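# Seat marker's coloured end in a free-standing desk stand

## Task

Push the marker, with its end of a different colour leading, into the opening of the desk stand until it will go no deeper; the stand is loose, so at the end it must be upright on the desk with no help from the robot, and the grippers must have released and moved away.

## Robot and tools

Robot: two FANUC CRX arms, named left_arm and right_arm, each with a six-joint chain and a Robotiq two-finger gripper (140 mm maximum opening). The names are labels only and say nothing about which side of a camera image an arm appears on. Arm roots sit in the scene frame at left_arm (-0.041, +0.308, 0) m, quat_wxyz (+0.996, 0, 0, -0.089) and right_arm (-0.051, -0.456, 0) m, quat_wxyz (+0.999, 0, 0, +0.042).

Scene frame: origin on the table surface midway between the arms, +z up, +x outward across the table, left_arm on the +y side. All printed hand positions are in metres in this frame; they may be somewhat wrong, more so when an arm is stretched far.

Gripper frame: fingers extend along its +z axis and close along its y axis. end_effector_position is the point between the pads when shut; fingertips stick out about 33 mm past it when closed and about 9 mm when fully open. Closing pushes the tips roughly 24 mm further from the arm, so keep that clearance above surfaces.

execute_actions(actions, pictures): actions is a list holding zero or one item. An empty list only reports the state. An item with just "steps" (1 to 300) is a wait: no new command, returns after that many 1/30 s steps counted from the previous result, including your reply time. An item with "rows" (1 to 15 rows) and optional "steps" (1 to 15, default 15) is a motion; row k is used on step k and the final row repeats to fill the remaining steps. pictures (boolean) turns the camera images in the result on or off; they come by default.

Each row is one flat list of 18 numbers covering both arms, always all 18 even if one arm should stay still. Order: left_arm joints 1-6, left gripper position, force_limit, speed, then right_arm joints 1-6, right gripper position, force_limit, speed. Joint numbers are absolute target angles in radians (the same values shown in Joint positions), not offsets. Stated ranges per joint: waist -3.491..3.491, shoulder -3.140..3.140, elbow -1.187..4.328, forearm roll -3.316..3.316, wrist pitch -3.140..3.140, wrist roll -3.927..3.927. A target beyond a range end by over 0.010 rad, and further out than the current angle, gets the whole call rejected with nothing sent. Real ends may differ by up to 0.010 rad; targets past the real end are clipped and a "joint sent to its limit" line appears (possibly about an earlier motion). Missing that line does not prove more travel is available.

Gripper numbers are absolute commands on a -1..1 scale. position: +1 fully open, pads touch near -0.8, -1 keeps closing until blocked. force_limit: squeeze strength, about 14 N at -1, 60 N at 0, 107 N at +1 (for parts up to 40 mm). speed: pad gap rate, about 30 mm/s at -1, 140 at 0, 250 at +1. To leave a gripper unchanged, resend its previous three numbers; a zero is a real command. To grasp, send -1 and confirm object_status 2. To squeeze harder while status is 2, raise force_limit and nudge position by at least 0.01 (e.g. -1 to -0.98).

Motion limits: joint targets ramp at most 2.62 (waist, shoulder), 3.14 (elbow), 3.93 (wrist joints) rad/s, accelerating over 0.5 s, with all joints of an arm coordinated. Each step the target stays within 0.805 rad (waist, shoulder), 0.966 (elbow), 1.21 (wrist joints) of the measured angle, and is scaled back if it would move the hand over 70 mm from where it is. Between calls the arms keep heading for the last row sent until they settle or a step is HELD.

zoom_image(camera, region): camera is cam_left_wrist or cam_right_wrist (each 504x504); region [x0, y0, x1, y1] in pixels of that camera's latest image, top-left origin, no larger than 504 by 504. Returns a magnified crop. Calibration (intrinsics, distortion, T_world_to_cam) is given up front and may be a little off; cameras are on the wrists and move with the hands.

read_manual(section): only "licences"; returns licence texts, no motion.

finished_scene(scene): give the current scene's integer number; it ends and grades that scene irreversibly, then gives the next task. Call it only after the marker is seated, the stand stands alone, and both grippers are open and away.

Result lines: a state line per arm with end_effector_position and end_effector_quat_wxyz; Joint positions and Joint velocities blocks per arm in column order (rad, rad/s); object_status (0 moving, 1 blocked while opening, 2 blocked while closing = holding, 3 reached target or pads met, thin item possibly still held); position_measured in nonlinear counts (3 fully open, 230 pads touching); Flange force, an approximate external force including held weight, noisy during acceleration, sometimes "no reading"; "joint command not followed" means a clearance check altered joint targets; HELD marks steps where your row was partly or wholly not sent; MOTOR HOT warns of heating, OVER-TEMPERATURE FAULT means braking until cool.

Avoid: load over a joint's limit (147 N m for the first three, 36.8 for wrist joints, held weight included) or any outside force reaching 150 N, which freezes that arm for 10 s and makes it yield. Never let the arms collide or press on each other. Do not knock the stand over or push anything off the table. Brief external tugs on held parts or loose objects may happen, so grip firmly and recheck. Avoid drops, slips, slams and forceful pushes; insert gently and release cleanly.

Each tool is called after "Request:" in YAML: its name, and indented under it one key for each argument.

## Session

Request:
execute_actions:
  actions: []

Scene clock: 0.00 s of 4480.00 s.
left_arm: end_effector_position=(+0.3081, +0.1831, +0.3543) position_measured=3 object_status=3 end_effector_quat_wxyz=(+0.430, +0.875, -0.193, +0.110) | right_arm: end_effector_position=(+0.2634, -0.1328, +0.3093) position_measured=3 object_status=3 end_effector_quat_wxyz=(-0.004, +0.995, +0.015, -0.094)
Joint positions: left_arm=[ 0.876 -0.187 -0.425  0.726 -1.911  0.478] | right_arm=[ 0.877  0.138  0.347 -0.164 -1.88   0.599]
Joint velocities: left_arm=[-0.    -0.     0.002  0.001 -0.    -0.002] | right_arm=[-0.    -0.001 -0.    -0.001  0.     0.   ]
Flange force (N, the push that the arm receives, along the gripper's own x y z axes): no reading

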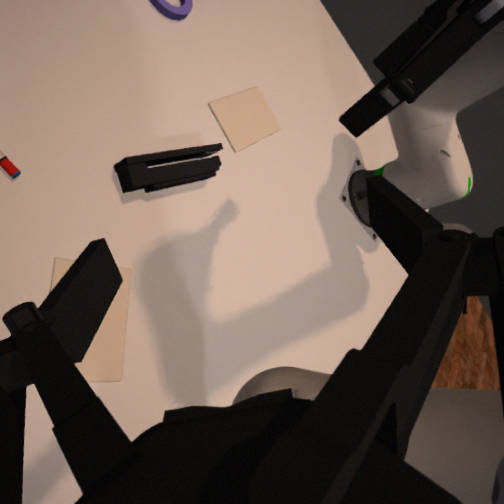

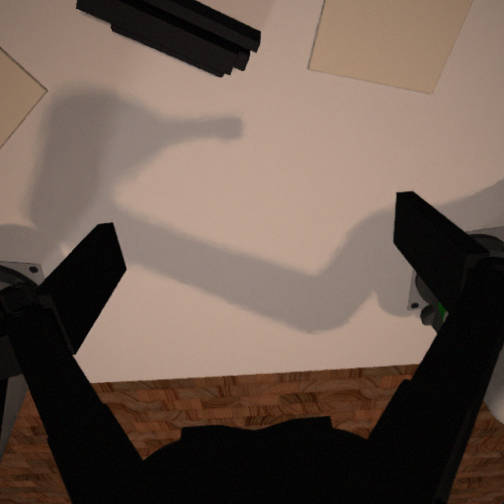

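Request:
execute_actions:
  actions:
    - {"rows": [[0.3, 0.2, 0.5, 0.0, -1.42, 1.571, 1, 0, 0, 0.6, 0.2, 0.5, 0.0, -1.42, 1.571, 1, 0, 0]], "steps": 15}
  pictures: false

Request:
execute_actions:
  actions:
    - {"steps": 45}

Scene clock: 94.97 s of 4480.00 s.
left_arm: end_effector_position=(+0.4274, +0.2427, +0.3216) position_measured=3 object_status=3 end_effector_quat_wxyz=(+0.181, +0.979, -0.081, +0.053) | right_arm: end_effector_position=(+0.4121, -0.1224, +0.3421) position_measured=3 object_status=3 end_effector_quat_wxyz=(-0.089, +0.976, +0.191, +0.063)
Joint positions: left_arm=[ 0.595  0.002  0.026  0.372 -1.672  1.011] | right_arm=[ 0.723  0.173  0.432 -0.073 -1.624  1.14 ]
Joint velocities: left_arm=[-0.696  0.468  1.116 -0.871  0.59   1.308] | right_arm=[-0.396  0.089  0.218  0.234  0.652  1.379]
Flange force (N, the push that the arm receives, along the gripper's own x y z axes): left_arm=[2.8 -2.1 -2.8] | right_arm=[3.3 -1.5 -5.8]
Steps of this call (steps 1 to 90: nothing new was sent; then 91.47 s passed at rest; steps 91 to 105: all 15 steps of this action). Readings (joint positions | what the end effector reports):
91: left_arm=[0.876 -0.187 -0.425 0.726 -1.911 0.478] | right_arm=[0.877 0.138 0.347 -0.164 -1.880 0.599] | left_arm position_measured=3 object_status=3 | right_arm position_measured=3 object_status=3
92: left_arm=[0.874 -0.186 -0.422 0.723 -1.910 0.482] | right_arm=[0.876 0.138 0.348 -0.164 -1.879 0.603] | left_arm position_measured=3 object_status=3 | right_arm position_measured=3 object_status=3
94: left_arm=[0.857 -0.175 -0.395 0.702 -1.895 0.514] | right_arm=[0.866 0.140 0.353 -0.158 -1.862 0.637] | left_arm position_measured=3 object_status=3 | right_arm position_measured=3 object_status=3
98: left_arm=[0.772 -0.118 -0.259 0.595 -1.823 0.675] | right_arm=[0.819 0.151 0.379 -0.130 -1.784 0.803] | left_arm position_measured=3 object_status=3 | right_arm position_measured=3 object_status=3
105: the state above

Scene clock: 96.47 s of 4480.00 s.
left_arm: end_effector_position=(+0.6176, +0.2586, +0.3930) position_measured=3 object_status=3 end_effector_quat_wxyz=(-0.014, +0.973, +0.060, +0.223) | right_arm: end_effector_position=(+0.5330, -0.1475, +0.3930) position_measured=3 object_status=3 end_effector_quat_wxyz=(-0.075, +0.918, +0.327, +0.211)
Joint positions: left_arm=[ 0.3    0.2    0.5   -0.    -1.42   1.571] | right_arm=[ 0.6    0.2    0.5    0.    -1.42   1.571]
Joint velocities: left_arm=[ 0.    -0.    -0.001  0.002 -0.    -0.002] | right_arm=[-0.001  0.001  0.    -0.    -0.     0.   ]
Flange force (N, the push that the arm receives, along the gripper's own x y z axes): left_arm=[4.6 0.7 -2.6] | right_arm=[2.7 0.3 -2.8]
Steps of this call (steps 1 to 30: the robot went on to your last target; steps 31 to 45: nothing new was sent). Readings (joint positions | what the end effector reports):
1: left_arm=[0.572 0.017 0.063 0.343 -1.652 1.055] | right_arm=[0.710 0.176 0.440 -0.065 -1.602 1.187] | left_arm position_measured=3 object_status=3 | right_arm position_measured=3 object_status=3
2: left_arm=[0.549 0.033 0.100 0.314 -1.632 1.099] | right_arm=[0.696 0.179 0.447 -0.057 -1.580 1.233] | left_arm position_measured=3 object_status=3 | right_arm position_measured=3 object_status=3
4: left_arm=[0.504 0.062 0.172 0.258 -1.594 1.183] | right_arm=[0.670 0.184 0.461 -0.041 -1.536 1.326] | left_arm position_measured=3 object_status=3 | right_arm position_measured=3 object_status=3
8: left_arm=[0.419 0.120 0.308 0.151 -1.522 1.344] | right_arm=[0.620 0.195 0.489 -0.012 -1.454 1.499] | left_arm position_measured=3 object_status=3 | right_arm position_measured=3 object_status=3
45: the state above
All arms were judged still, so your last target was given up. Only a new action makes them travel on or press farther. Fingers that are still opening or closing keep moving.
camera_calibration (this result's frames):
cam_left_wrist: T_world_to_cam=[[-0.0981785, -0.994315, -0.0412176, 0.323879], [-0.99457, 0.0965981, 0.0387329, 0.564113], [-0.0345312, 0.0447965, -0.998399, 0.590289], [0, 0, 0, 1]] pos_world=[0.613231, 0.241103, 0.580844]
cam_right_wrist: T_world_to_cam=[[0.542122, -0.838607, -0.0533128, -0.38985], [-0.838845, -0.543825, 0.0243683, 0.351771], [-0.0494283, 0.0315105, -0.99828, 0.603463], [0, 0, 0, 1]] pos_world=[0.536255, -0.154644, 0.573069]

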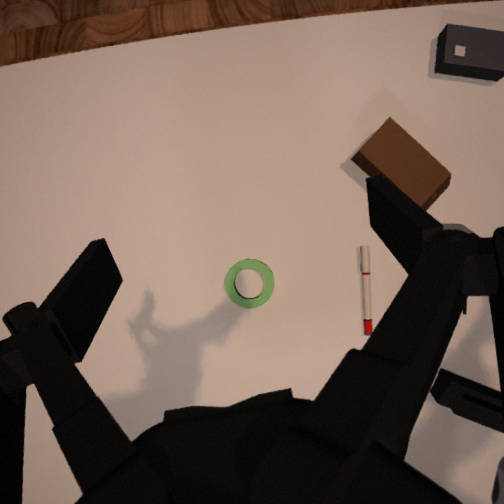

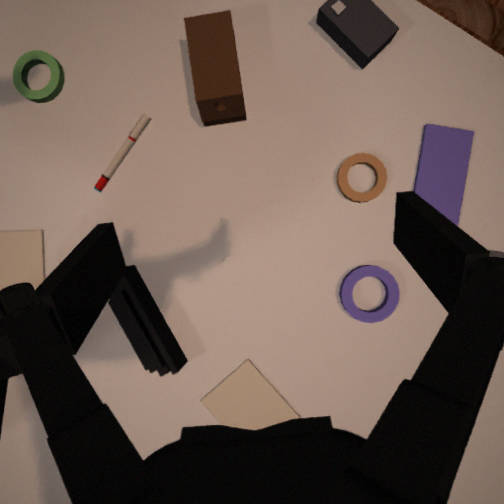

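Request:
zoom_image:
  camera: "cam_right_wrist"
  region: [150, 0, 410, 140]

Request:
zoom_image:
  camera: "cam_right_wrist"
  region: [70, 90, 190, 210]

Region (150, 0, 410, 140) of cam_right_wrist's 504x504 image, scaled by 1.938, with more detail than that image has; it fills the top 271 rows of this view, and the rest is white.

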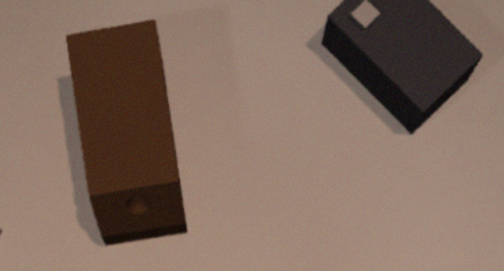

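Region (70, 90, 190, 210) of cam_right_wrist's 504x504 image, scaled by 4.200, with more detail than that image has.

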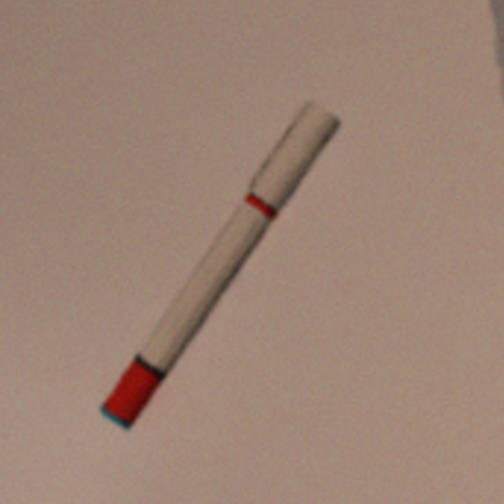

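Request:
execute_actions:
  actions:
    - {"rows": [[0.3, 0.2, 0.5, 0.0, -1.42, 1.571, 1, 0, 0, 0.65, 0.421, -0.677, 0.0, 0.955, 1.571, 1, 0, 0]], "steps": 15}
  pictures: false

Request:
execute_actions:
  actions:
    - {"steps": 75}

Scene clock: 216.97 s of 4480.00 s.
left_arm: end_effector_position=(+0.6176, +0.2586, +0.3930) position_measured=3 object_status=3 end_effector_quat_wxyz=(-0.014, +0.973, +0.060, +0.223) | right_arm: end_effector_position=(+0.5670, -0.1060, +0.2153) position_measured=3 object_status=3 end_effector_quat_wxyz=(-0.080, +0.914, +0.333, +0.219)
Joint positions: left_arm=[ 0.3    0.2    0.5   -0.    -1.42   1.571] | right_arm=[ 0.615  0.269  0.159  0.    -0.989  1.571]
Joint velocities: left_arm=[-0.002 -0.001 -0.001 -0.003  0.001 -0.001] | right_arm=[ 0.036  0.155 -0.858 -0.     1.161  0.   ]
Flange force (N, the push that the arm receives, along the gripper's own x y z axes): left_arm=[4.3 -0.7 -1.1] | right_arm=[1.2 0.1 -1.6]
Steps of this call (steps 1 to 90: nothing new was sent; then 117.00 s passed at rest; steps 91 to 105: all 15 steps of this action). Readings (joint positions | what the end effector reports):
91: left_arm=[0.300 0.200 0.500 -0.000 -1.420 1.571] | right_arm=[0.600 0.200 0.500 0.000 -1.420 1.571] | left_arm position_measured=3 object_status=3 | right_arm position_measured=3 object_status=3
92: left_arm=[0.300 0.200 0.500 -0.000 -1.420 1.571] | right_arm=[0.600 0.200 0.497 0.000 -1.415 1.571] | left_arm position_measured=3 object_status=3 | right_arm position_measured=3 object_status=3
94: left_arm=[0.300 0.200 0.500 -0.000 -1.420 1.571] | right_arm=[0.601 0.206 0.470 0.000 -1.382 1.571] | left_arm position_measured=3 object_status=3 | right_arm position_measured=3 object_status=3
98: left_arm=[0.300 0.200 0.500 0.000 -1.420 1.571] | right_arm=[0.607 0.231 0.361 0.000 -1.246 1.571] | left_arm position_measured=3 object_status=3 | right_arm position_measured=3 object_status=3
105: the state above

Scene clock: 219.47 s of 4480.00 s.
left_arm: end_effector_position=(+0.6176, +0.2586, +0.3930) position_measured=3 object_status=3 end_effector_quat_wxyz=(-0.014, +0.973, +0.060, +0.223) | right_arm: end_effector_position=(+0.5679, -0.0727, +0.1256) position_measured=3 object_status=3 end_effector_quat_wxyz=(-0.235, +0.706, +0.271, +0.611)
Joint positions: left_arm=[ 0.3    0.2    0.5   -0.    -1.42   1.571] | right_arm=[ 0.65   0.421 -0.677  0.     0.955  1.571]
Joint velocities: left_arm=[-0.003 -0.001 -0.001  0.    -0.    -0.   ] | right_arm=[ 0.    -0.001 -0.     0.002  0.    -0.   ]
Flange force (N, the push that the arm receives, along the gripper's own x y z axes): left_arm=[7.7 0.6 -2.1] | right_arm=[3.4 -1.2 1.5]
Steps of this call (steps 1 to 45: the robot went on to your last target; steps 46 to 75: nothing new was sent). Readings (joint positions | what the end effector reports):
1: left_arm=[0.300 0.200 0.500 -0.000 -1.420 1.571] | right_arm=[0.617 0.274 0.130 0.000 -0.949 1.571] | left_arm position_measured=3 object_status=3 | right_arm position_measured=3 object_status=3
2: left_arm=[0.300 0.200 0.500 -0.000 -1.420 1.571] | right_arm=[0.618 0.280 0.100 0.000 -0.907 1.571] | left_arm position_measured=3 object_status=3 | right_arm position_measured=3 object_status=3
4: left_arm=[0.300 0.200 0.500 -0.000 -1.420 1.571] | right_arm=[0.620 0.290 0.041 0.000 -0.818 1.571] | left_arm position_measured=3 object_status=3 | right_arm position_measured=3 object_status=3
8: left_arm=[0.300 0.200 0.500 -0.000 -1.420 1.571] | right_arm=[0.625 0.313 -0.081 0.000 -0.610 1.571] | left_arm position_measured=3 object_status=3 | right_arm position_measured=3 object_status=3
75: the state above
All arms were judged still, so your last target was given up. Only a new action makes them travel on or press farther. Fingers that are still opening or closing keep moving.
camera_calibration (this result's frames):
cam_left_wrist: T_world_to_cam=[[-0.0981808, -0.994314, -0.0412215, 0.32388], [-0.99457, 0.096601, 0.038715, 0.564116], [-0.0345129, 0.0447987, -0.9984, 0.590289], [0, 0, 0, 1]] pos_world=[0.613224, 0.2411, 0.580856]
cam_right_wrist: T_world_to_cam=[[0.651919, -0.748694, -0.120244, -0.407703], [-0.500349, -0.305567, -0.810111, 0.358111], [0.569783, 0.588291, -0.573814, -0.0285629], [0, 0, 0, 1]] pos_world=[0.461244, -0.179015, 0.224696]

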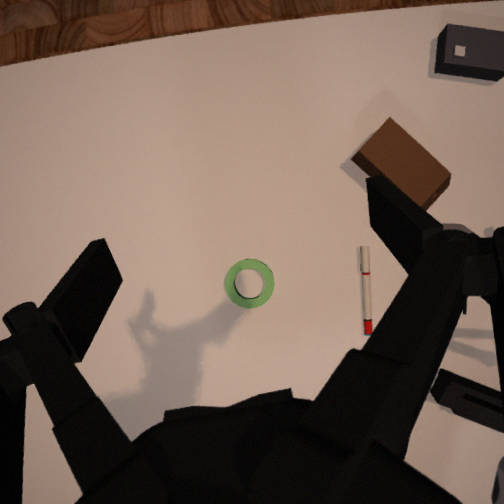

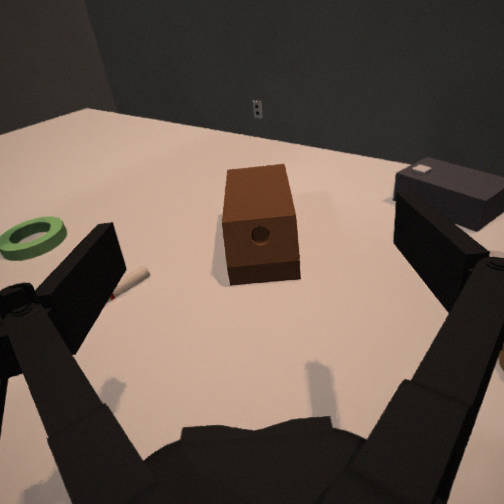

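Request:
zoom_image:
  camera: "cam_right_wrist"
  region: [190, 150, 330, 300]

Region (190, 150, 330, 300) of cam_right_wrist's 504x504 image, scaled by 3.360, with more detail than that image has; it fills the left 470 columns of this view, and the rest is white.

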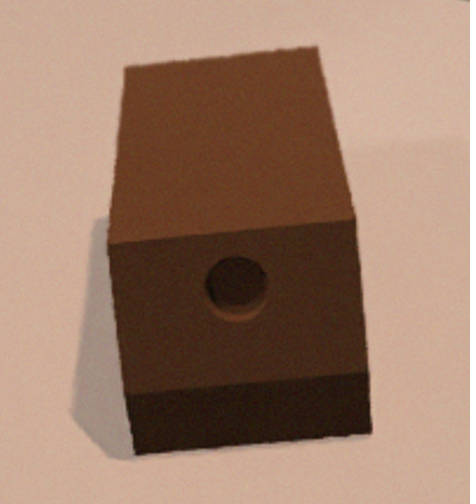

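Request:
execute_actions:
  actions:
    - {"rows": [[0.028, 0.290, 0.076, 0.0, -1.357, -1.4655, -0.2, 0, 0, 0.65, -0.328, -0.798, 0.0, -0.053, 1.571, 1, 0, 0]], "steps": 15}
  pictures: false

Request:
execute_actions:
  actions:
    - {"steps": 60}

Scene clock: 339.97 s of 4480.00 s.
left_arm: end_effector_position=(+0.5780, +0.1845, +0.2768) position_measured=104 object_status=0 end_effector_quat_wxyz=(-0.039, +0.949, -0.286, +0.126) | right_arm: end_effector_position=(+0.5123, -0.1228, +0.1825) position_measured=3 object_status=3 end_effector_quat_wxyz=(-0.202, +0.772, +0.296, +0.525)
Joint positions: left_arm=[ 0.187  0.237  0.324 -0.    -1.394  0.976] | right_arm=[ 0.65  -0.037 -0.751 -0.     0.338  1.571]
Joint velocities: left_arm=[-0.271  0.088 -0.42  -0.     0.062 -1.82 ] | right_arm=[-0.    -1.275 -0.206 -0.    -1.701 -0.   ]
Flange force (N, the push that the arm receives, along the gripper's own x y z axes): left_arm=[9.5 -3.3 -1.8] | right_arm=no reading
Steps of this call (steps 1 to 90: nothing new was sent; then 117.00 s passed at rest; steps 91 to 105: all 15 steps of this action). Readings (joint positions | what the end effector reports):
91: left_arm=[0.300 0.200 0.500 -0.000 -1.420 1.571] | right_arm=[0.650 0.421 -0.677 -0.000 0.955 1.571] | left_arm position_measured=3 object_status=0 | right_arm position_measured=3 object_status=3
92: left_arm=[0.299 0.200 0.499 -0.000 -1.420 1.567] | right_arm=[0.650 0.419 -0.678 -0.000 0.952 1.571] | left_arm position_measured=6 object_status=0 | right_arm position_measured=3 object_status=3
94: left_arm=[0.292 0.202 0.487 -0.000 -1.418 1.533] | right_arm=[0.650 0.396 -0.681 -0.000 0.921 1.571] | left_arm position_measured=21 object_status=0 | right_arm position_measured=3 object_status=3
98: left_arm=[0.255 0.215 0.430 -0.000 -1.410 1.367] | right_arm=[0.650 0.282 -0.700 -0.000 0.767 1.571] | left_arm position_measured=51 object_status=0 | right_arm position_measured=3 object_status=3
105: the state above

Scene clock: 341.97 s of 4480.00 s.
left_arm: end_effector_position=(+0.4710, +0.0998, +0.1300) position_measured=154 object_status=3 end_effector_quat_wxyz=(-0.000, +0.022, +1.000, +0.000) | right_arm: end_effector_position=(+0.4519, -0.1772, +0.2003) position_measured=3 object_status=3 end_effector_quat_wxyz=(-0.179, +0.808, +0.311, +0.467)
Joint positions: left_arm=[ 0.028  0.29   0.076 -0.    -1.357 -1.466] | right_arm=[ 0.65  -0.328 -0.798  0.    -0.053  1.571]
Joint velocities: left_arm=[ 0.001 -0.002 -0.     0.001  0.     0.   ] | right_arm=[-0.  0.  0. -0.  0. -0.]
Flange force (N, the push that the arm receives, along the gripper's own x y z axes): left_arm=[-2.9 -1.0 -1.7] | right_arm=no reading
Steps of this call (steps 1 to 60: the robot went on to your last target). Readings (joint positions | what the end effector reports):
1: left_arm=[0.178 0.240 0.310 -0.000 -1.392 0.913] | right_arm=[0.650 -0.080 -0.758 -0.000 0.281 1.571] | left_arm position_measured=112 object_status=0 | right_arm position_measured=3 object_status=3
2: left_arm=[0.169 0.243 0.297 -0.000 -1.390 0.848] | right_arm=[0.650 -0.122 -0.765 -0.000 0.224 1.571] | left_arm position_measured=119 object_status=0 | right_arm position_measured=3 object_status=3
4: left_arm=[0.152 0.249 0.270 -0.000 -1.386 0.710] | right_arm=[0.650 -0.202 -0.778 -0.000 0.116 1.571] | left_arm position_measured=135 object_status=0 | right_arm position_measured=3 object_status=3
8: left_arm=[0.121 0.259 0.221 -0.000 -1.378 0.401] | right_arm=[0.650 -0.308 -0.795 -0.000 -0.026 1.571] | left_arm position_measured=154 object_status=0 | right_arm position_measured=3 object_status=3
60: the state above
All arms were judged still, so your last target was given up. Only a new action makes them travel on or press farther. Fingers that are still opening or closing keep moving.
camera_calibration (this result's frames):
cam_left_wrist: T_world_to_cam=[[0.258094, 0.964356, 0.0583544, -0.235471], [0.850603, -0.25546, 0.459581, -0.444835], [0.458107, -0.0689786, -0.886217, 0.0945439], [0, 0, 0, 1]] pos_world=[0.395841, 0.119962, 0.301965]
cam_right_wrist: T_world_to_cam=[[0.619649, -0.777766, -0.105428, -0.394887], [-0.693066, -0.479163, -0.538574, 0.330652], [0.368368, 0.406795, -0.835956, 0.253253], [0, 0, 0, 1]] pos_world=[0.380565, -0.251716, 0.348156]

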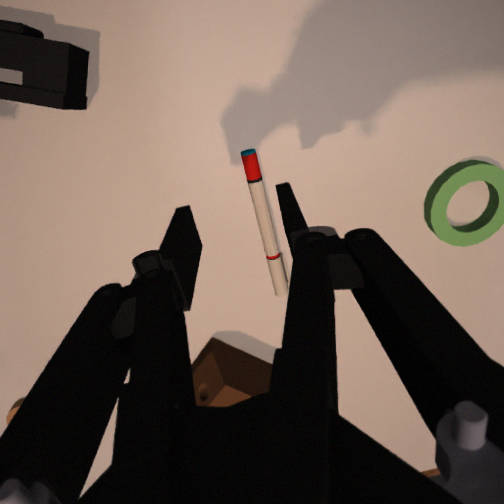

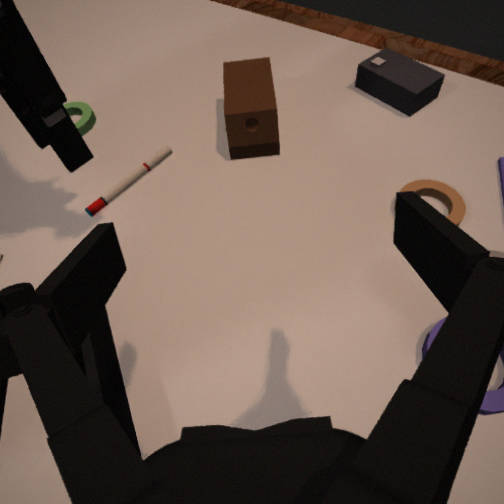

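Request:
zoom_image:
  camera: "cam_left_wrist"
  region: [170, 130, 350, 310]

Region (170, 130, 350, 310) of cam_left_wrist's 504x504 image, scaled by 2.800, with more detail than that image has.

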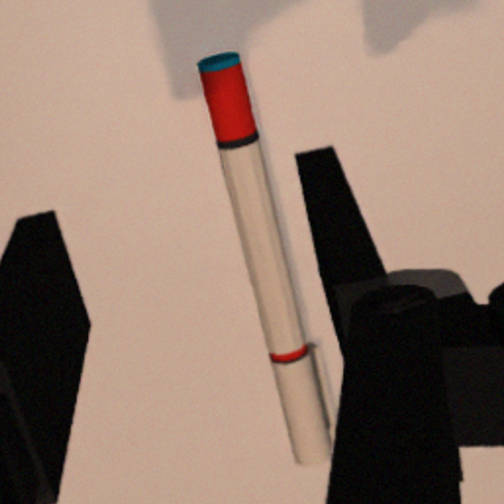

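Request:
execute_actions:
  actions:
    - {"rows": [[0.0512, 0.3376, -0.0319, 0.0, -1.2013, -1.4817, -0.2, 0, 0, 0.65, -0.328, -0.798, 0.0, -0.053, 1.571, 1, 0, 0]], "steps": 15}
  pictures: false

Request:
execute_actions:
  actions:
    - {"steps": 20}

Scene clock: 442.47 s of 4480.00 s.
left_arm: end_effector_position=(+0.4752, +0.1118, +0.0600) position_measured=154 object_status=3 end_effector_quat_wxyz=(-0.000, +0.019, +1.000, -0.000) | right_arm: end_effector_position=(+0.4519, -0.1772, +0.2003) position_measured=3 object_status=3 end_effector_quat_wxyz=(-0.179, +0.808, +0.311, +0.467)
Joint positions: left_arm=[ 0.051  0.338 -0.032  0.    -1.201 -1.482] | right_arm=[ 0.65  -0.328 -0.798 -0.    -0.053  1.571]
Joint velocities: left_arm=[ 0.001 -0.    -0.003  0.001  0.001  0.   ] | right_arm=[-0.     0.001 -0.    -0.    -0.    -0.   ]
Flange force (N, the push that the arm receives, along the gripper's own x y z axes): left_arm=[-1.4 0.0 -1.1] | right_arm=no reading
Steps of this call (steps 1 to 90: nothing new was sent; then 97.00 s passed at rest; steps 91 to 105: all 15 steps of this action). Readings (joint positions | what the end effector reports):
91: left_arm=[0.028 0.290 0.076 0.000 -1.357 -1.466] | right_arm=[0.650 -0.328 -0.798 0.000 -0.053 1.571] | left_arm position_measured=154 object_status=3 | right_arm position_measured=3 object_status=3
92: left_arm=[0.028 0.291 0.073 0.000 -1.353 -1.466] | right_arm=[0.650 -0.328 -0.798 0.000 -0.053 1.571] | left_arm position_measured=154 object_status=3 | right_arm position_measured=3 object_status=3
94: left_arm=[0.033 0.301 0.050 0.000 -1.319 -1.469] | right_arm=[0.650 -0.328 -0.798 -0.000 -0.053 1.571] | left_arm position_measured=154 object_status=3 | right_arm position_measured=3 object_status=3
98: left_arm=[0.049 0.335 -0.024 -0.000 -1.213 -1.480] | right_arm=[0.650 -0.328 -0.798 0.000 -0.053 1.571] | left_arm position_measured=154 object_status=3 | right_arm position_measured=3 object_status=3
105: the state above

Scene clock: 443.13 s of 4480.00 s.
left_arm: end_effector_position=(+0.4751, +0.1118, +0.0600) position_measured=154 object_status=3 end_effector_quat_wxyz=(-0.000, +0.019, +1.000, +0.000) | right_arm: end_effector_position=(+0.4519, -0.1772, +0.2003) position_measured=3 object_status=3 end_effector_quat_wxyz=(-0.179, +0.808, +0.311, +0.467)
Joint positions: left_arm=[ 0.051  0.338 -0.032 -0.    -1.201 -1.482] | right_arm=[ 0.65  -0.328 -0.798  0.    -0.053  1.571]
Joint velocities: left_arm=[ 0.001 -0.    -0.001  0.001  0.    -0.001] | right_arm=[-0.    -0.     0.    -0.001 -0.    -0.   ]
Flange force (N, the push that the arm receives, along the gripper's own x y z axes): left_arm=[-4.0 0.7 -0.8] | right_arm=no reading
Steps of this call (steps 1 to 15: the robot went on to your last target; steps 16 to 20: nothing new was sent). Readings (joint positions | what the end effector reports):
1: left_arm=[0.051 0.338 -0.032 0.000 -1.201 -1.482] | right_arm=[0.650 -0.328 -0.798 0.000 -0.053 1.571] | left_arm position_measured=154 object_status=3 | right_arm position_measured=3 object_status=3
2: left_arm=[0.051 0.338 -0.032 0.000 -1.201 -1.482] | right_arm=[0.650 -0.328 -0.798 0.000 -0.053 1.571] | left_arm position_measured=154 object_status=3 | right_arm position_measured=3 object_status=3
4: left_arm=[0.051 0.338 -0.032 0.000 -1.201 -1.482] | right_arm=[0.650 -0.328 -0.798 -0.000 -0.053 1.571] | left_arm position_measured=154 object_status=3 | right_arm position_measured=3 object_status=3
8: left_arm=[0.051 0.338 -0.032 0.000 -1.201 -1.482] | right_arm=[0.650 -0.328 -0.798 0.000 -0.053 1.571] | left_arm position_measured=154 object_status=3 | right_arm position_measured=3 object_status=3
20: the state above
All arms were judged still, so your last target was given up. Only a new action makes them travel on or press farther. Fingers that are still opening or closing keep moving.
camera_calibration (this result's frames):
cam_left_wrist: T_world_to_cam=[[0.251323, 0.966142, 0.0583604, -0.241007], [0.852284, -0.249477, 0.459754, -0.414584], [0.458748, -0.0658072, -0.886126, 0.0307868], [0, 0, 0, 1]] pos_world=[0.39979, 0.131444, 0.231953]
cam_right_wrist: T_world_to_cam=[[0.619649, -0.777766, -0.105428, -0.394887], [-0.693066, -0.479163, -0.538574, 0.330652], [0.368368, 0.406795, -0.835956, 0.253253], [0, 0, 0, 1]] pos_world=[0.380565, -0.251716, 0.348157]

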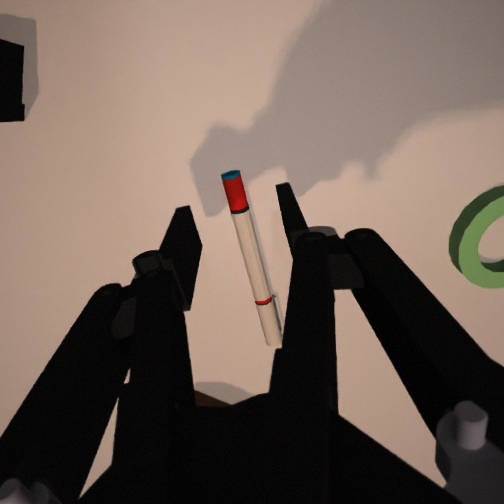

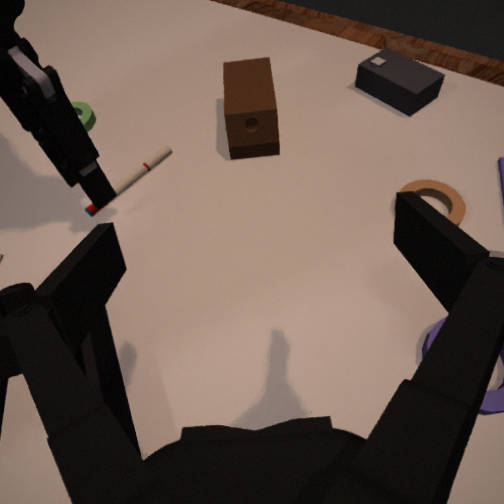

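Request:
execute_actions:
  actions:
    - {"rows": [[0.0512, 0.349, -0.047, 0.0, -1.175, -1.4817, -0.2, 0, 0, 0.65, -0.328, -0.798, 0.0, -0.053, 1.571, 1, 0, 0], [0.0512, 0.349, -0.047, 0.0, -1.175, -1.4817, -0.2, 0, 0, 0.65, -0.328, -0.798, 0.0, -0.053, 1.571, 1, 0, 0], [0.0512, 0.349, -0.047, 0.0, -1.175, -1.4817, -0.2, 0, 0, 0.65, -0.328, -0.798, 0.0, -0.053, 1.571, 1, 0, 0], [0.0512, 0.349, -0.047, 0.0, -1.175, -1.4817, -0.2, 0, 0, 0.65, -0.328, -0.798, 0.0, -0.053, 1.571, 1, 0, 0], [0.0512, 0.355, -0.055, 0.0, -1.161, -1.4817, -0.2, 0, 0, 0.65, -0.328, -0.798, 0.0, -0.053, 1.571, 1, 0, 0], [0.0512, 0.355, -0.055, 0.0, -1.161, -1.4817, -0.2, 0, 0, 0.65, -0.328, -0.798, 0.0, -0.053, 1.571, 1, 0, 0], [0.0512, 0.355, -0.055, 0.0, -1.161, -1.4817, -0.2, 0, 0, 0.65, -0.328, -0.798, 0.0, -0.053, 1.571, 1, 0, 0], [0.0512, 0.3603, -0.0618, 0.0, -1.1487, -1.4817, -0.2, 0, 0, 0.65, -0.328, -0.798, 0.0, -0.053, 1.571, 1, 0, 0]], "steps": 15}

Scene clock: 457.37 s of 4480.00 s.
left_arm: end_effector_position=(+0.4751, +0.1119, +0.0359) position_measured=154 object_status=3 end_effector_quat_wxyz=(-0.000, +0.019, +1.000, +0.000) | right_arm: end_effector_position=(+0.4519, -0.1772, +0.2003) position_measured=3 object_status=3 end_effector_quat_wxyz=(-0.179, +0.808, +0.311, +0.467)
Joint positions: left_arm=[ 0.051  0.36  -0.062 -0.    -1.149 -1.482] | right_arm=[ 0.65  -0.328 -0.798  0.    -0.053  1.571]
Joint velocities: left_arm=[-0.001  0.     0.    -0.001  0.001 -0.   ] | right_arm=[-0. -0. -0.  0. -0. -0.]
Flange force (N, the push that the arm receives, along the gripper's own x y z axes): left_arm=[-5.9 1.4 0.1] | right_arm=no reading
Steps of this call (steps 1 to 90: nothing new was sent; then 10.73 s passed at rest; steps 91 to 105: all 15 steps of this action). Readings (joint positions | what the end effector reports):
91: left_arm=[0.051 0.338 -0.032 -0.000 -1.201 -1.482] | right_arm=[0.650 -0.328 -0.798 0.000 -0.053 1.571] | left_arm position_measured=154 object_status=3 | right_arm position_measured=3 object_status=3
92: left_arm=[0.051 0.339 -0.034 -0.000 -1.197 -1.482] | right_arm=[0.650 -0.328 -0.798 -0.000 -0.053 1.571] | left_arm position_measured=154 object_status=3 | right_arm position_measured=3 object_status=3
94: left_arm=[0.051 0.348 -0.046 -0.000 -1.178 -1.482] | right_arm=[0.650 -0.328 -0.798 0.000 -0.053 1.571] | left_arm position_measured=154 object_status=3 | right_arm position_measured=3 object_status=3
98: left_arm=[0.051 0.355 -0.055 -0.000 -1.162 -1.482] | right_arm=[0.650 -0.328 -0.798 0.000 -0.053 1.571] | left_arm position_measured=154 object_status=3 | right_arm position_measured=3 object_status=3
105: the state above
camera_calibration (this result's frames):
cam_left_wrist: T_world_to_cam=[[0.251311, 0.966146, 0.0583492, -0.239608], [0.852338, -0.249468, 0.459658, -0.40353], [0.458653, -0.0657837, -0.886177, 0.00947805], [0, 0, 0, 1]] pos_world=[0.399813, 0.131452, 0.207866]
cam_right_wrist: T_world_to_cam=[[0.619649, -0.777766, -0.105428, -0.394887], [-0.693066, -0.479163, -0.538574, 0.330652], [0.368367, 0.406795, -0.835957, 0.253253], [0, 0, 0, 1]] pos_world=[0.380565, -0.251716, 0.348156]

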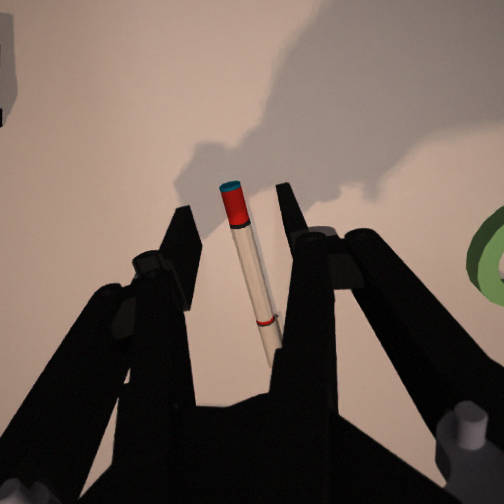

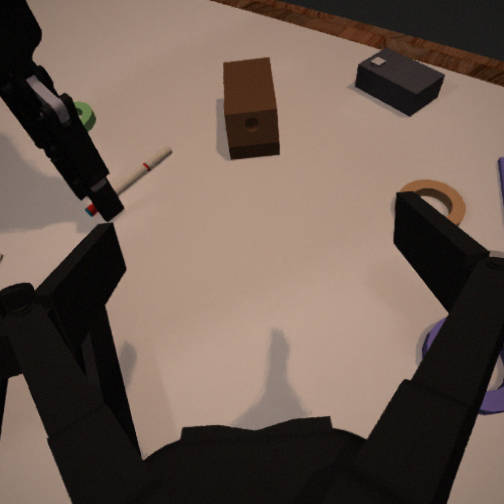

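Request:
execute_actions:
  actions:
    - {"rows": [[0.0512, 0.3603, -0.0618, 0.0, -1.1487, -1.4817, -1, -0.3, -0.4, 0.65, -0.328, -0.798, 0.0, -0.053, 1.571, 1, 0, 0]], "steps": 15}
  pictures: false

Request:
execute_actions:
  actions:
    - {"steps": 12}

Scene clock: 463.87 s of 4480.00 s.
left_arm: end_effector_position=(+0.4752, +0.1118, +0.0360) position_measured=217 object_status=0 end_effector_quat_wxyz=(+0.000, +0.019, +1.000, -0.000) | right_arm: end_effector_position=(+0.4519, -0.1772, +0.2003) position_measured=3 object_status=3 end_effector_quat_wxyz=(-0.179, +0.808, +0.311, +0.467)
Joint positions: left_arm=[ 0.051  0.36  -0.062 -0.    -1.149 -1.482] | right_arm=[ 0.65  -0.328 -0.798  0.    -0.053  1.571]
Joint velocities: left_arm=[ 0.001 -0.003  0.    -0.001 -0.001  0.   ] | right_arm=[ 0.    -0.     0.     0.001 -0.     0.   ]
Flange force (N, the push that the arm receives, along the gripper's own x y z axes): left_arm=[-3.1 -0.2 -4.9] | right_arm=no reading
Steps of this call (steps 1 to 15: the robot went on to your last target; steps 16 to 90: nothing new was sent; then 3.00 s passed at rest; steps 91 to 105: all 15 steps of this action). Readings (joint positions | what the end effector reports):
91: left_arm=[0.051 0.360 -0.062 -0.000 -1.149 -1.482] | right_arm=[0.650 -0.328 -0.798 0.000 -0.053 1.571] | left_arm position_measured=154 object_status=0 | right_arm position_measured=3 object_status=3
92: left_arm=[0.051 0.360 -0.062 -0.000 -1.149 -1.482] | right_arm=[0.650 -0.328 -0.798 -0.000 -0.053 1.571] | left_arm position_measured=156 object_status=0 | right_arm position_measured=3 object_status=3
94: left_arm=[0.051 0.360 -0.062 -0.000 -1.149 -1.482] | right_arm=[0.650 -0.328 -0.798 0.000 -0.053 1.571] | left_arm position_measured=166 object_status=0 | right_arm position_measured=3 object_status=3
98: left_arm=[0.051 0.360 -0.062 -0.000 -1.149 -1.482] | right_arm=[0.650 -0.328 -0.798 0.000 -0.053 1.571] | left_arm position_measured=187 object_status=0 | right_arm position_measured=3 object_status=3
105: the state above

Scene clock: 464.27 s of 4480.00 s.
left_arm: end_effector_position=(+0.4752, +0.1118, +0.0360) position_measured=217 object_status=2 end_effector_quat_wxyz=(+0.000, +0.019, +1.000, -0.000) | right_arm: end_effector_position=(+0.4519, -0.1772, +0.2003) position_measured=3 object_status=3 end_effector_quat_wxyz=(-0.179, +0.808, +0.311, +0.467)
Joint positions: left_arm=[ 0.051  0.36  -0.062 -0.    -1.149 -1.482] | right_arm=[ 0.65  -0.328 -0.798  0.    -0.053  1.571]
Joint velocities: left_arm=[ 0.     0.    -0.001 -0.001 -0.001  0.001] | right_arm=[-0.    -0.    -0.     0.001 -0.     0.   ]
Flange force (N, the push that the arm receives, along the gripper's own x y z axes): left_arm=[-3.6 0.4 -4.7] | right_arm=no reading
Steps of this call (steps 1 to 12: the robot went on to your last target). Readings (joint positions | what the end effector reports):
1: left_arm=[0.051 0.360 -0.062 -0.000 -1.149 -1.482] | right_arm=[0.650 -0.328 -0.798 0.000 -0.053 1.571] | left_arm position_measured=217 object_status=0 | right_arm position_measured=3 object_status=3
2: left_arm=[0.051 0.360 -0.062 -0.000 -1.149 -1.482] | right_arm=[0.650 -0.328 -0.798 0.000 -0.053 1.571] | left_arm position_measured=217 object_status=0 | right_arm position_measured=3 object_status=3
4: left_arm=[0.051 0.360 -0.062 -0.000 -1.149 -1.482] | right_arm=[0.650 -0.328 -0.798 -0.000 -0.053 1.571] | left_arm position_measured=217 object_status=2 | right_arm position_measured=3 object_status=3
8: left_arm=[0.051 0.360 -0.062 -0.000 -1.149 -1.482] | right_arm=[0.650 -0.328 -0.798 0.000 -0.053 1.571] | left_arm position_measured=217 object_status=2 | right_arm position_measured=3 object_status=3
12: the state above
camera_calibration (this result's frames):
cam_left_wrist: T_world_to_cam=[[0.251302, 0.966147, 0.0583682, -0.239612], [0.85227, -0.249459, 0.459789, -0.403559], [0.458784, -0.0658004, -0.886108, 0.00946407], [0, 0, 0, 1]] pos_world=[0.399814, 0.131452, 0.207924]
cam_right_wrist: T_world_to_cam=[[0.619648, -0.777766, -0.105428, -0.394887], [-0.693066, -0.479163, -0.538574, 0.330652], [0.368368, 0.406795, -0.835956, 0.253253], [0, 0, 0, 1]] pos_world=[0.380565, -0.251716, 0.348156]

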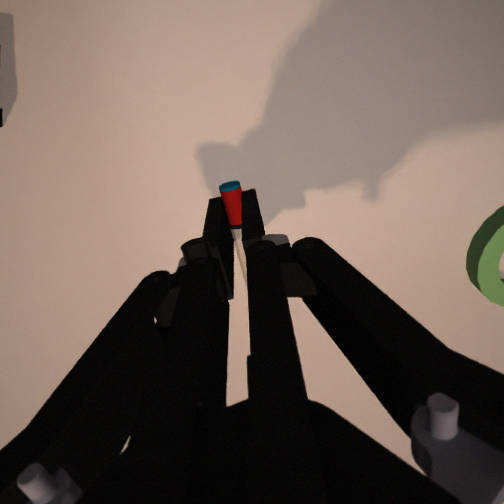

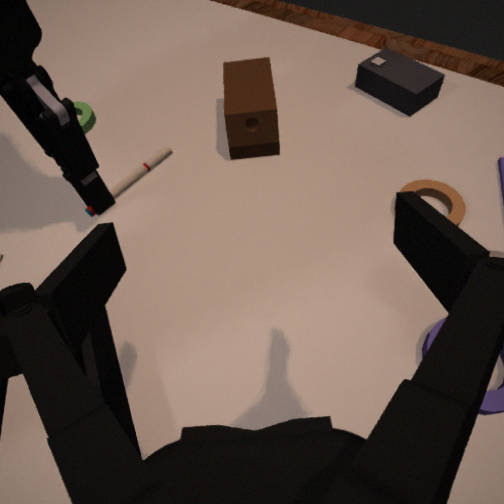

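Request:
execute_actions:
  actions:
    - {"rows": [[0.0512, 0.3603, -0.0618, 0.0, -1.1487, -1.4817, -0.55, -0.3, 0, 0.65, -0.328, -0.798, 0.0, -0.053, 1.571, 1, 0, 0], [0.0512, 0.3603, -0.0618, 0.0, -1.1487, -1.4817, -0.55, -0.3, 0, 0.65, -0.328, -0.798, 0.0, -0.053, 1.571, 1, 0, 0], [0.0512, 0.3603, -0.0618, 0.0, -1.1487, -1.4817, -0.55, -0.3, 0, 0.65, -0.328, -0.798, 0.0, -0.053, 1.571, 1, 0, 0], [0.0512, 0.3603, -0.0618, 0.0, -1.1487, -1.4817, -0.55, -0.3, 0, 0.65, -0.328, -0.798, 0.0, -0.053, 1.571, 1, 0, 0], [0.0512, 0.3603, -0.0618, 0.0, -1.1487, -1.4817, -0.55, -0.3, 0, 0.65, -0.328, -0.798, 0.0, -0.053, 1.571, 1, 0, 0], [0.0512, 0.3603, -0.0618, 0.0, -1.1487, -1.4817, -0.55, -0.3, 0, 0.65, -0.328, -0.798, 0.0, -0.053, 1.571, 1, 0, 0], [0.0512, 0.3603, -0.0618, 0.0, -1.1487, -1.4817, -0.55, -0.3, 0, 0.65, -0.328, -0.798, 0.0, -0.053, 1.571, 1, 0, 0], [0.0512, 0.3631, -0.0655, 0.0, -1.1422, -1.4817, -0.55, -0.3, 0, 0.65, -0.328, -0.798, 0.0, -0.053, 1.571, 1, 0, 0]], "steps": 15}

Request:
zoom_image:
  camera: "cam_right_wrist"
  region: [60, 140, 180, 240]

Scene clock: 490.37 s of 4480.00 s.
left_arm: end_effector_position=(+0.4751, +0.1118, +0.0330) position_measured=199 object_status=3 end_effector_quat_wxyz=(-0.000, +0.018, +1.000, -0.000) | right_arm: end_effector_position=(+0.4519, -0.1772, +0.2003) position_measured=3 object_status=3 end_effector_quat_wxyz=(-0.179, +0.808, +0.311, +0.467)
Joint positions: left_arm=[ 0.051  0.363 -0.065  0.    -1.142 -1.482] | right_arm=[ 0.65  -0.328 -0.798  0.    -0.053  1.571]
Joint velocities: left_arm=[-0.001  0.002 -0.    -0.001 -0.     0.   ] | right_arm=[-0.     0.001 -0.    -0.001  0.    -0.   ]
Flange force (N, the push that the arm receives, along the gripper's own x y z axes): left_arm=[-1.7 0.3 0.3] | right_arm=no reading
Steps of this call (steps 1 to 15: the robot went on to your last target; steps 16 to 90: nothing new was sent; then 22.60 s passed at rest; steps 91 to 105: all 15 steps of this action). Readings (joint positions | what the end effector reports):
91: left_arm=[0.051 0.360 -0.062 0.000 -1.149 -1.482] | right_arm=[0.650 -0.328 -0.798 0.000 -0.053 1.571] | left_arm position_measured=217 object_status=0 | right_arm position_measured=3 object_status=3
92: left_arm=[0.051 0.360 -0.062 0.000 -1.149 -1.482] | right_arm=[0.650 -0.328 -0.798 0.000 -0.053 1.571] | left_arm position_measured=217 object_status=0 | right_arm position_measured=3 object_status=3
94: left_arm=[0.051 0.360 -0.062 0.000 -1.149 -1.482] | right_arm=[0.650 -0.328 -0.798 0.000 -0.053 1.571] | left_arm position_measured=201 object_status=0 | right_arm position_measured=3 object_status=3
98: left_arm=[0.051 0.360 -0.062 0.000 -1.149 -1.482] | right_arm=[0.650 -0.328 -0.798 -0.000 -0.053 1.571] | left_arm position_measured=199 object_status=0 | right_arm position_measured=3 object_status=3
105: the state above
camera_calibration (this result's frames):
cam_left_wrist: T_world_to_cam=[[0.251276, 0.966158, 0.0582976, -0.239395], [0.852303, -0.249407, 0.459756, -0.402169], [0.458737, -0.0658388, -0.88613, 0.00687591], [0, 0, 0, 1]] pos_world=[0.39977, 0.131443, 0.204949]
cam_right_wrist: T_world_to_cam=[[0.619649, -0.777766, -0.105428, -0.394887], [-0.693066, -0.479163, -0.538574, 0.330652], [0.368368, 0.406795, -0.835956, 0.253253], [0, 0, 0, 1]] pos_world=[0.380565, -0.251716, 0.348156]

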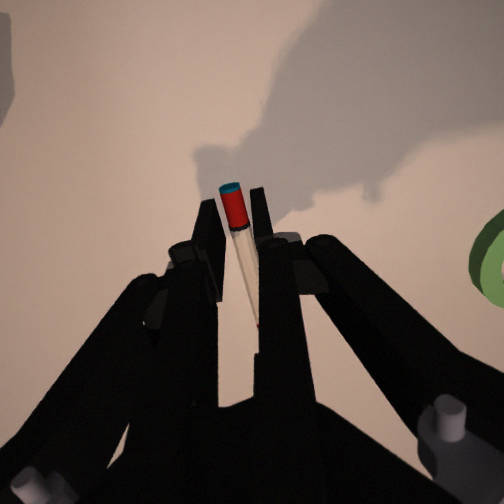

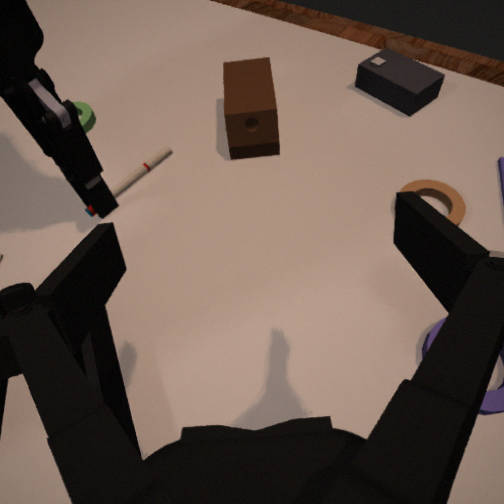

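Region (60, 140, 180, 240) of cam_right_wrist's 504x504 image, scaled by 4.200, with more detail than that image has.

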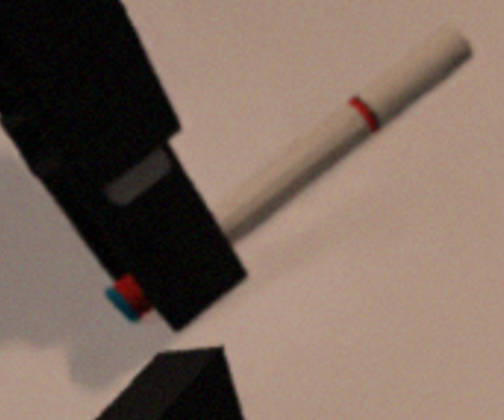

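Request:
execute_actions:
  actions:
    - {"rows": [[0.0512, 0.3650, -0.0680, 0.0, -1.1378, -1.4817, -0.55, -0.3, -0.6, 0.65, -0.328, -0.798, 0.0, -0.053, 1.571, 1, 0, 0], [0.0512, 0.3650, -0.0680, 0.0, -1.1378, -1.4817, -0.55, -0.3, -0.6, 0.65, -0.328, -0.798, 0.0, -0.053, 1.571, 1, 0, 0], [0.0512, 0.3650, -0.0680, 0.0, -1.1378, -1.4817, -0.55, -0.3, -0.6, 0.65, -0.328, -0.798, 0.0, -0.053, 1.571, 1, 0, 0], [0.0512, 0.3650, -0.0680, 0.0, -1.1378, -1.4817, -0.55, -0.3, -0.6, 0.65, -0.328, -0.798, 0.0, -0.053, 1.571, 1, 0, 0], [0.0512, 0.3650, -0.0680, 0.0, -1.1378, -1.4817, -0.55, -0.3, -0.6, 0.65, -0.328, -0.798, 0.0, -0.053, 1.571, 1, 0, 0], [0.0512, 0.3650, -0.0680, 0.0, -1.1378, -1.4817, -1, -0.3, -0.6, 0.65, -0.328, -0.798, 0.0, -0.053, 1.571, 1, 0, 0]], "steps": 15}
  pictures: false

Request:
execute_actions:
  actions:
    - {"steps": 10}
  pictures: false

Scene clock: 512.70 s of 4480.00 s.
left_arm: end_effector_position=(+0.4751, +0.1117, +0.0312) position_measured=216 object_status=0 end_effector_quat_wxyz=(+0.000, +0.019, +1.000, -0.000) | right_arm: end_effector_position=(+0.4519, -0.1772, +0.2003) position_measured=3 object_status=3 end_effector_quat_wxyz=(-0.179, +0.808, +0.311, +0.467)
Joint positions: left_arm=[ 0.051  0.365 -0.068  0.    -1.138 -1.482] | right_arm=[ 0.65  -0.328 -0.798  0.    -0.053  1.571]
Joint velocities: left_arm=[ 0.001  0.     0.002 -0.001  0.     0.   ] | right_arm=[-0.     0.001  0.    -0.001 -0.    -0.   ]
Flange force (N, the push that the arm receives, along the gripper's own x y z axes): left_arm=[-0.3 -7.1 -21.5] | right_arm=no reading
Steps of this call (steps 1 to 15: the robot went on to your last target; steps 16 to 90: nothing new was sent; then 18.83 s passed at rest; steps 91 to 105: all 15 steps of this action). Readings (joint positions | what the end effector reports):
91: left_arm=[0.051 0.363 -0.066 -0.000 -1.142 -1.482] | right_arm=[0.650 -0.328 -0.798 0.000 -0.053 1.571] | left_arm position_measured=199 object_status=3 | right_arm position_measured=3 object_status=3
92: left_arm=[0.051 0.364 -0.067 -0.000 -1.140 -1.482] | right_arm=[0.650 -0.328 -0.798 0.000 -0.053 1.571] | left_arm position_measured=199 object_status=3 | right_arm position_measured=3 object_status=3
94: left_arm=[0.051 0.365 -0.068 -0.000 -1.138 -1.482] | right_arm=[0.650 -0.328 -0.798 0.000 -0.053 1.571] | left_arm position_measured=199 object_status=3 | right_arm position_measured=3 object_status=3
98: left_arm=[0.051 0.365 -0.068 0.000 -1.138 -1.482] | right_arm=[0.650 -0.328 -0.798 0.000 -0.053 1.571] | left_arm position_measured=204 object_status=0 | right_arm position_measured=3 object_status=3
105: the state above

Scene clock: 513.03 s of 4480.00 s.
left_arm: end_effector_position=(+0.4750, +0.1118, +0.0311) position_measured=216 object_status=2 end_effector_quat_wxyz=(+0.000, +0.019, +1.000, -0.000) | right_arm: end_effector_position=(+0.4519, -0.1772, +0.2003) position_measured=3 object_status=3 end_effector_quat_wxyz=(-0.179, +0.808, +0.311, +0.467)
Joint positions: left_arm=[ 0.051  0.365 -0.068  0.    -1.138 -1.482] | right_arm=[ 0.65  -0.328 -0.798  0.    -0.053  1.571]
Joint velocities: left_arm=[ 0.001  0.     0.001  0.001 -0.001 -0.001] | right_arm=[ 0.     0.001  0.    -0.    -0.    -0.   ]
Flange force (N, the push that the arm receives, along the gripper's own x y z axes): left_arm=[-0.9 -7.0 -27.2] | right_arm=no reading
Steps of this call (steps 1 to 10: the robot went on to your last target). Readings (joint positions | what the end effector reports):
1: left_arm=[0.051 0.365 -0.068 0.000 -1.138 -1.482] | right_arm=[0.650 -0.328 -0.798 0.000 -0.053 1.571] | left_arm position_measured=216 object_status=0 | right_arm position_measured=3 object_status=3
2: left_arm=[0.051 0.365 -0.068 0.000 -1.138 -1.482] | right_arm=[0.650 -0.328 -0.798 0.000 -0.053 1.571] | left_arm position_measured=216 object_status=2 | right_arm position_measured=3 object_status=3
4: left_arm=[0.051 0.365 -0.068 0.000 -1.138 -1.482] | right_arm=[0.650 -0.328 -0.798 0.000 -0.053 1.571] | left_arm position_measured=216 object_status=2 | right_arm position_measured=3 object_status=3
8: left_arm=[0.051 0.365 -0.068 0.000 -1.138 -1.482] | right_arm=[0.650 -0.328 -0.798 0.000 -0.053 1.571] | left_arm position_measured=216 object_status=2 | right_arm position_measured=3 object_status=3
10: the state above


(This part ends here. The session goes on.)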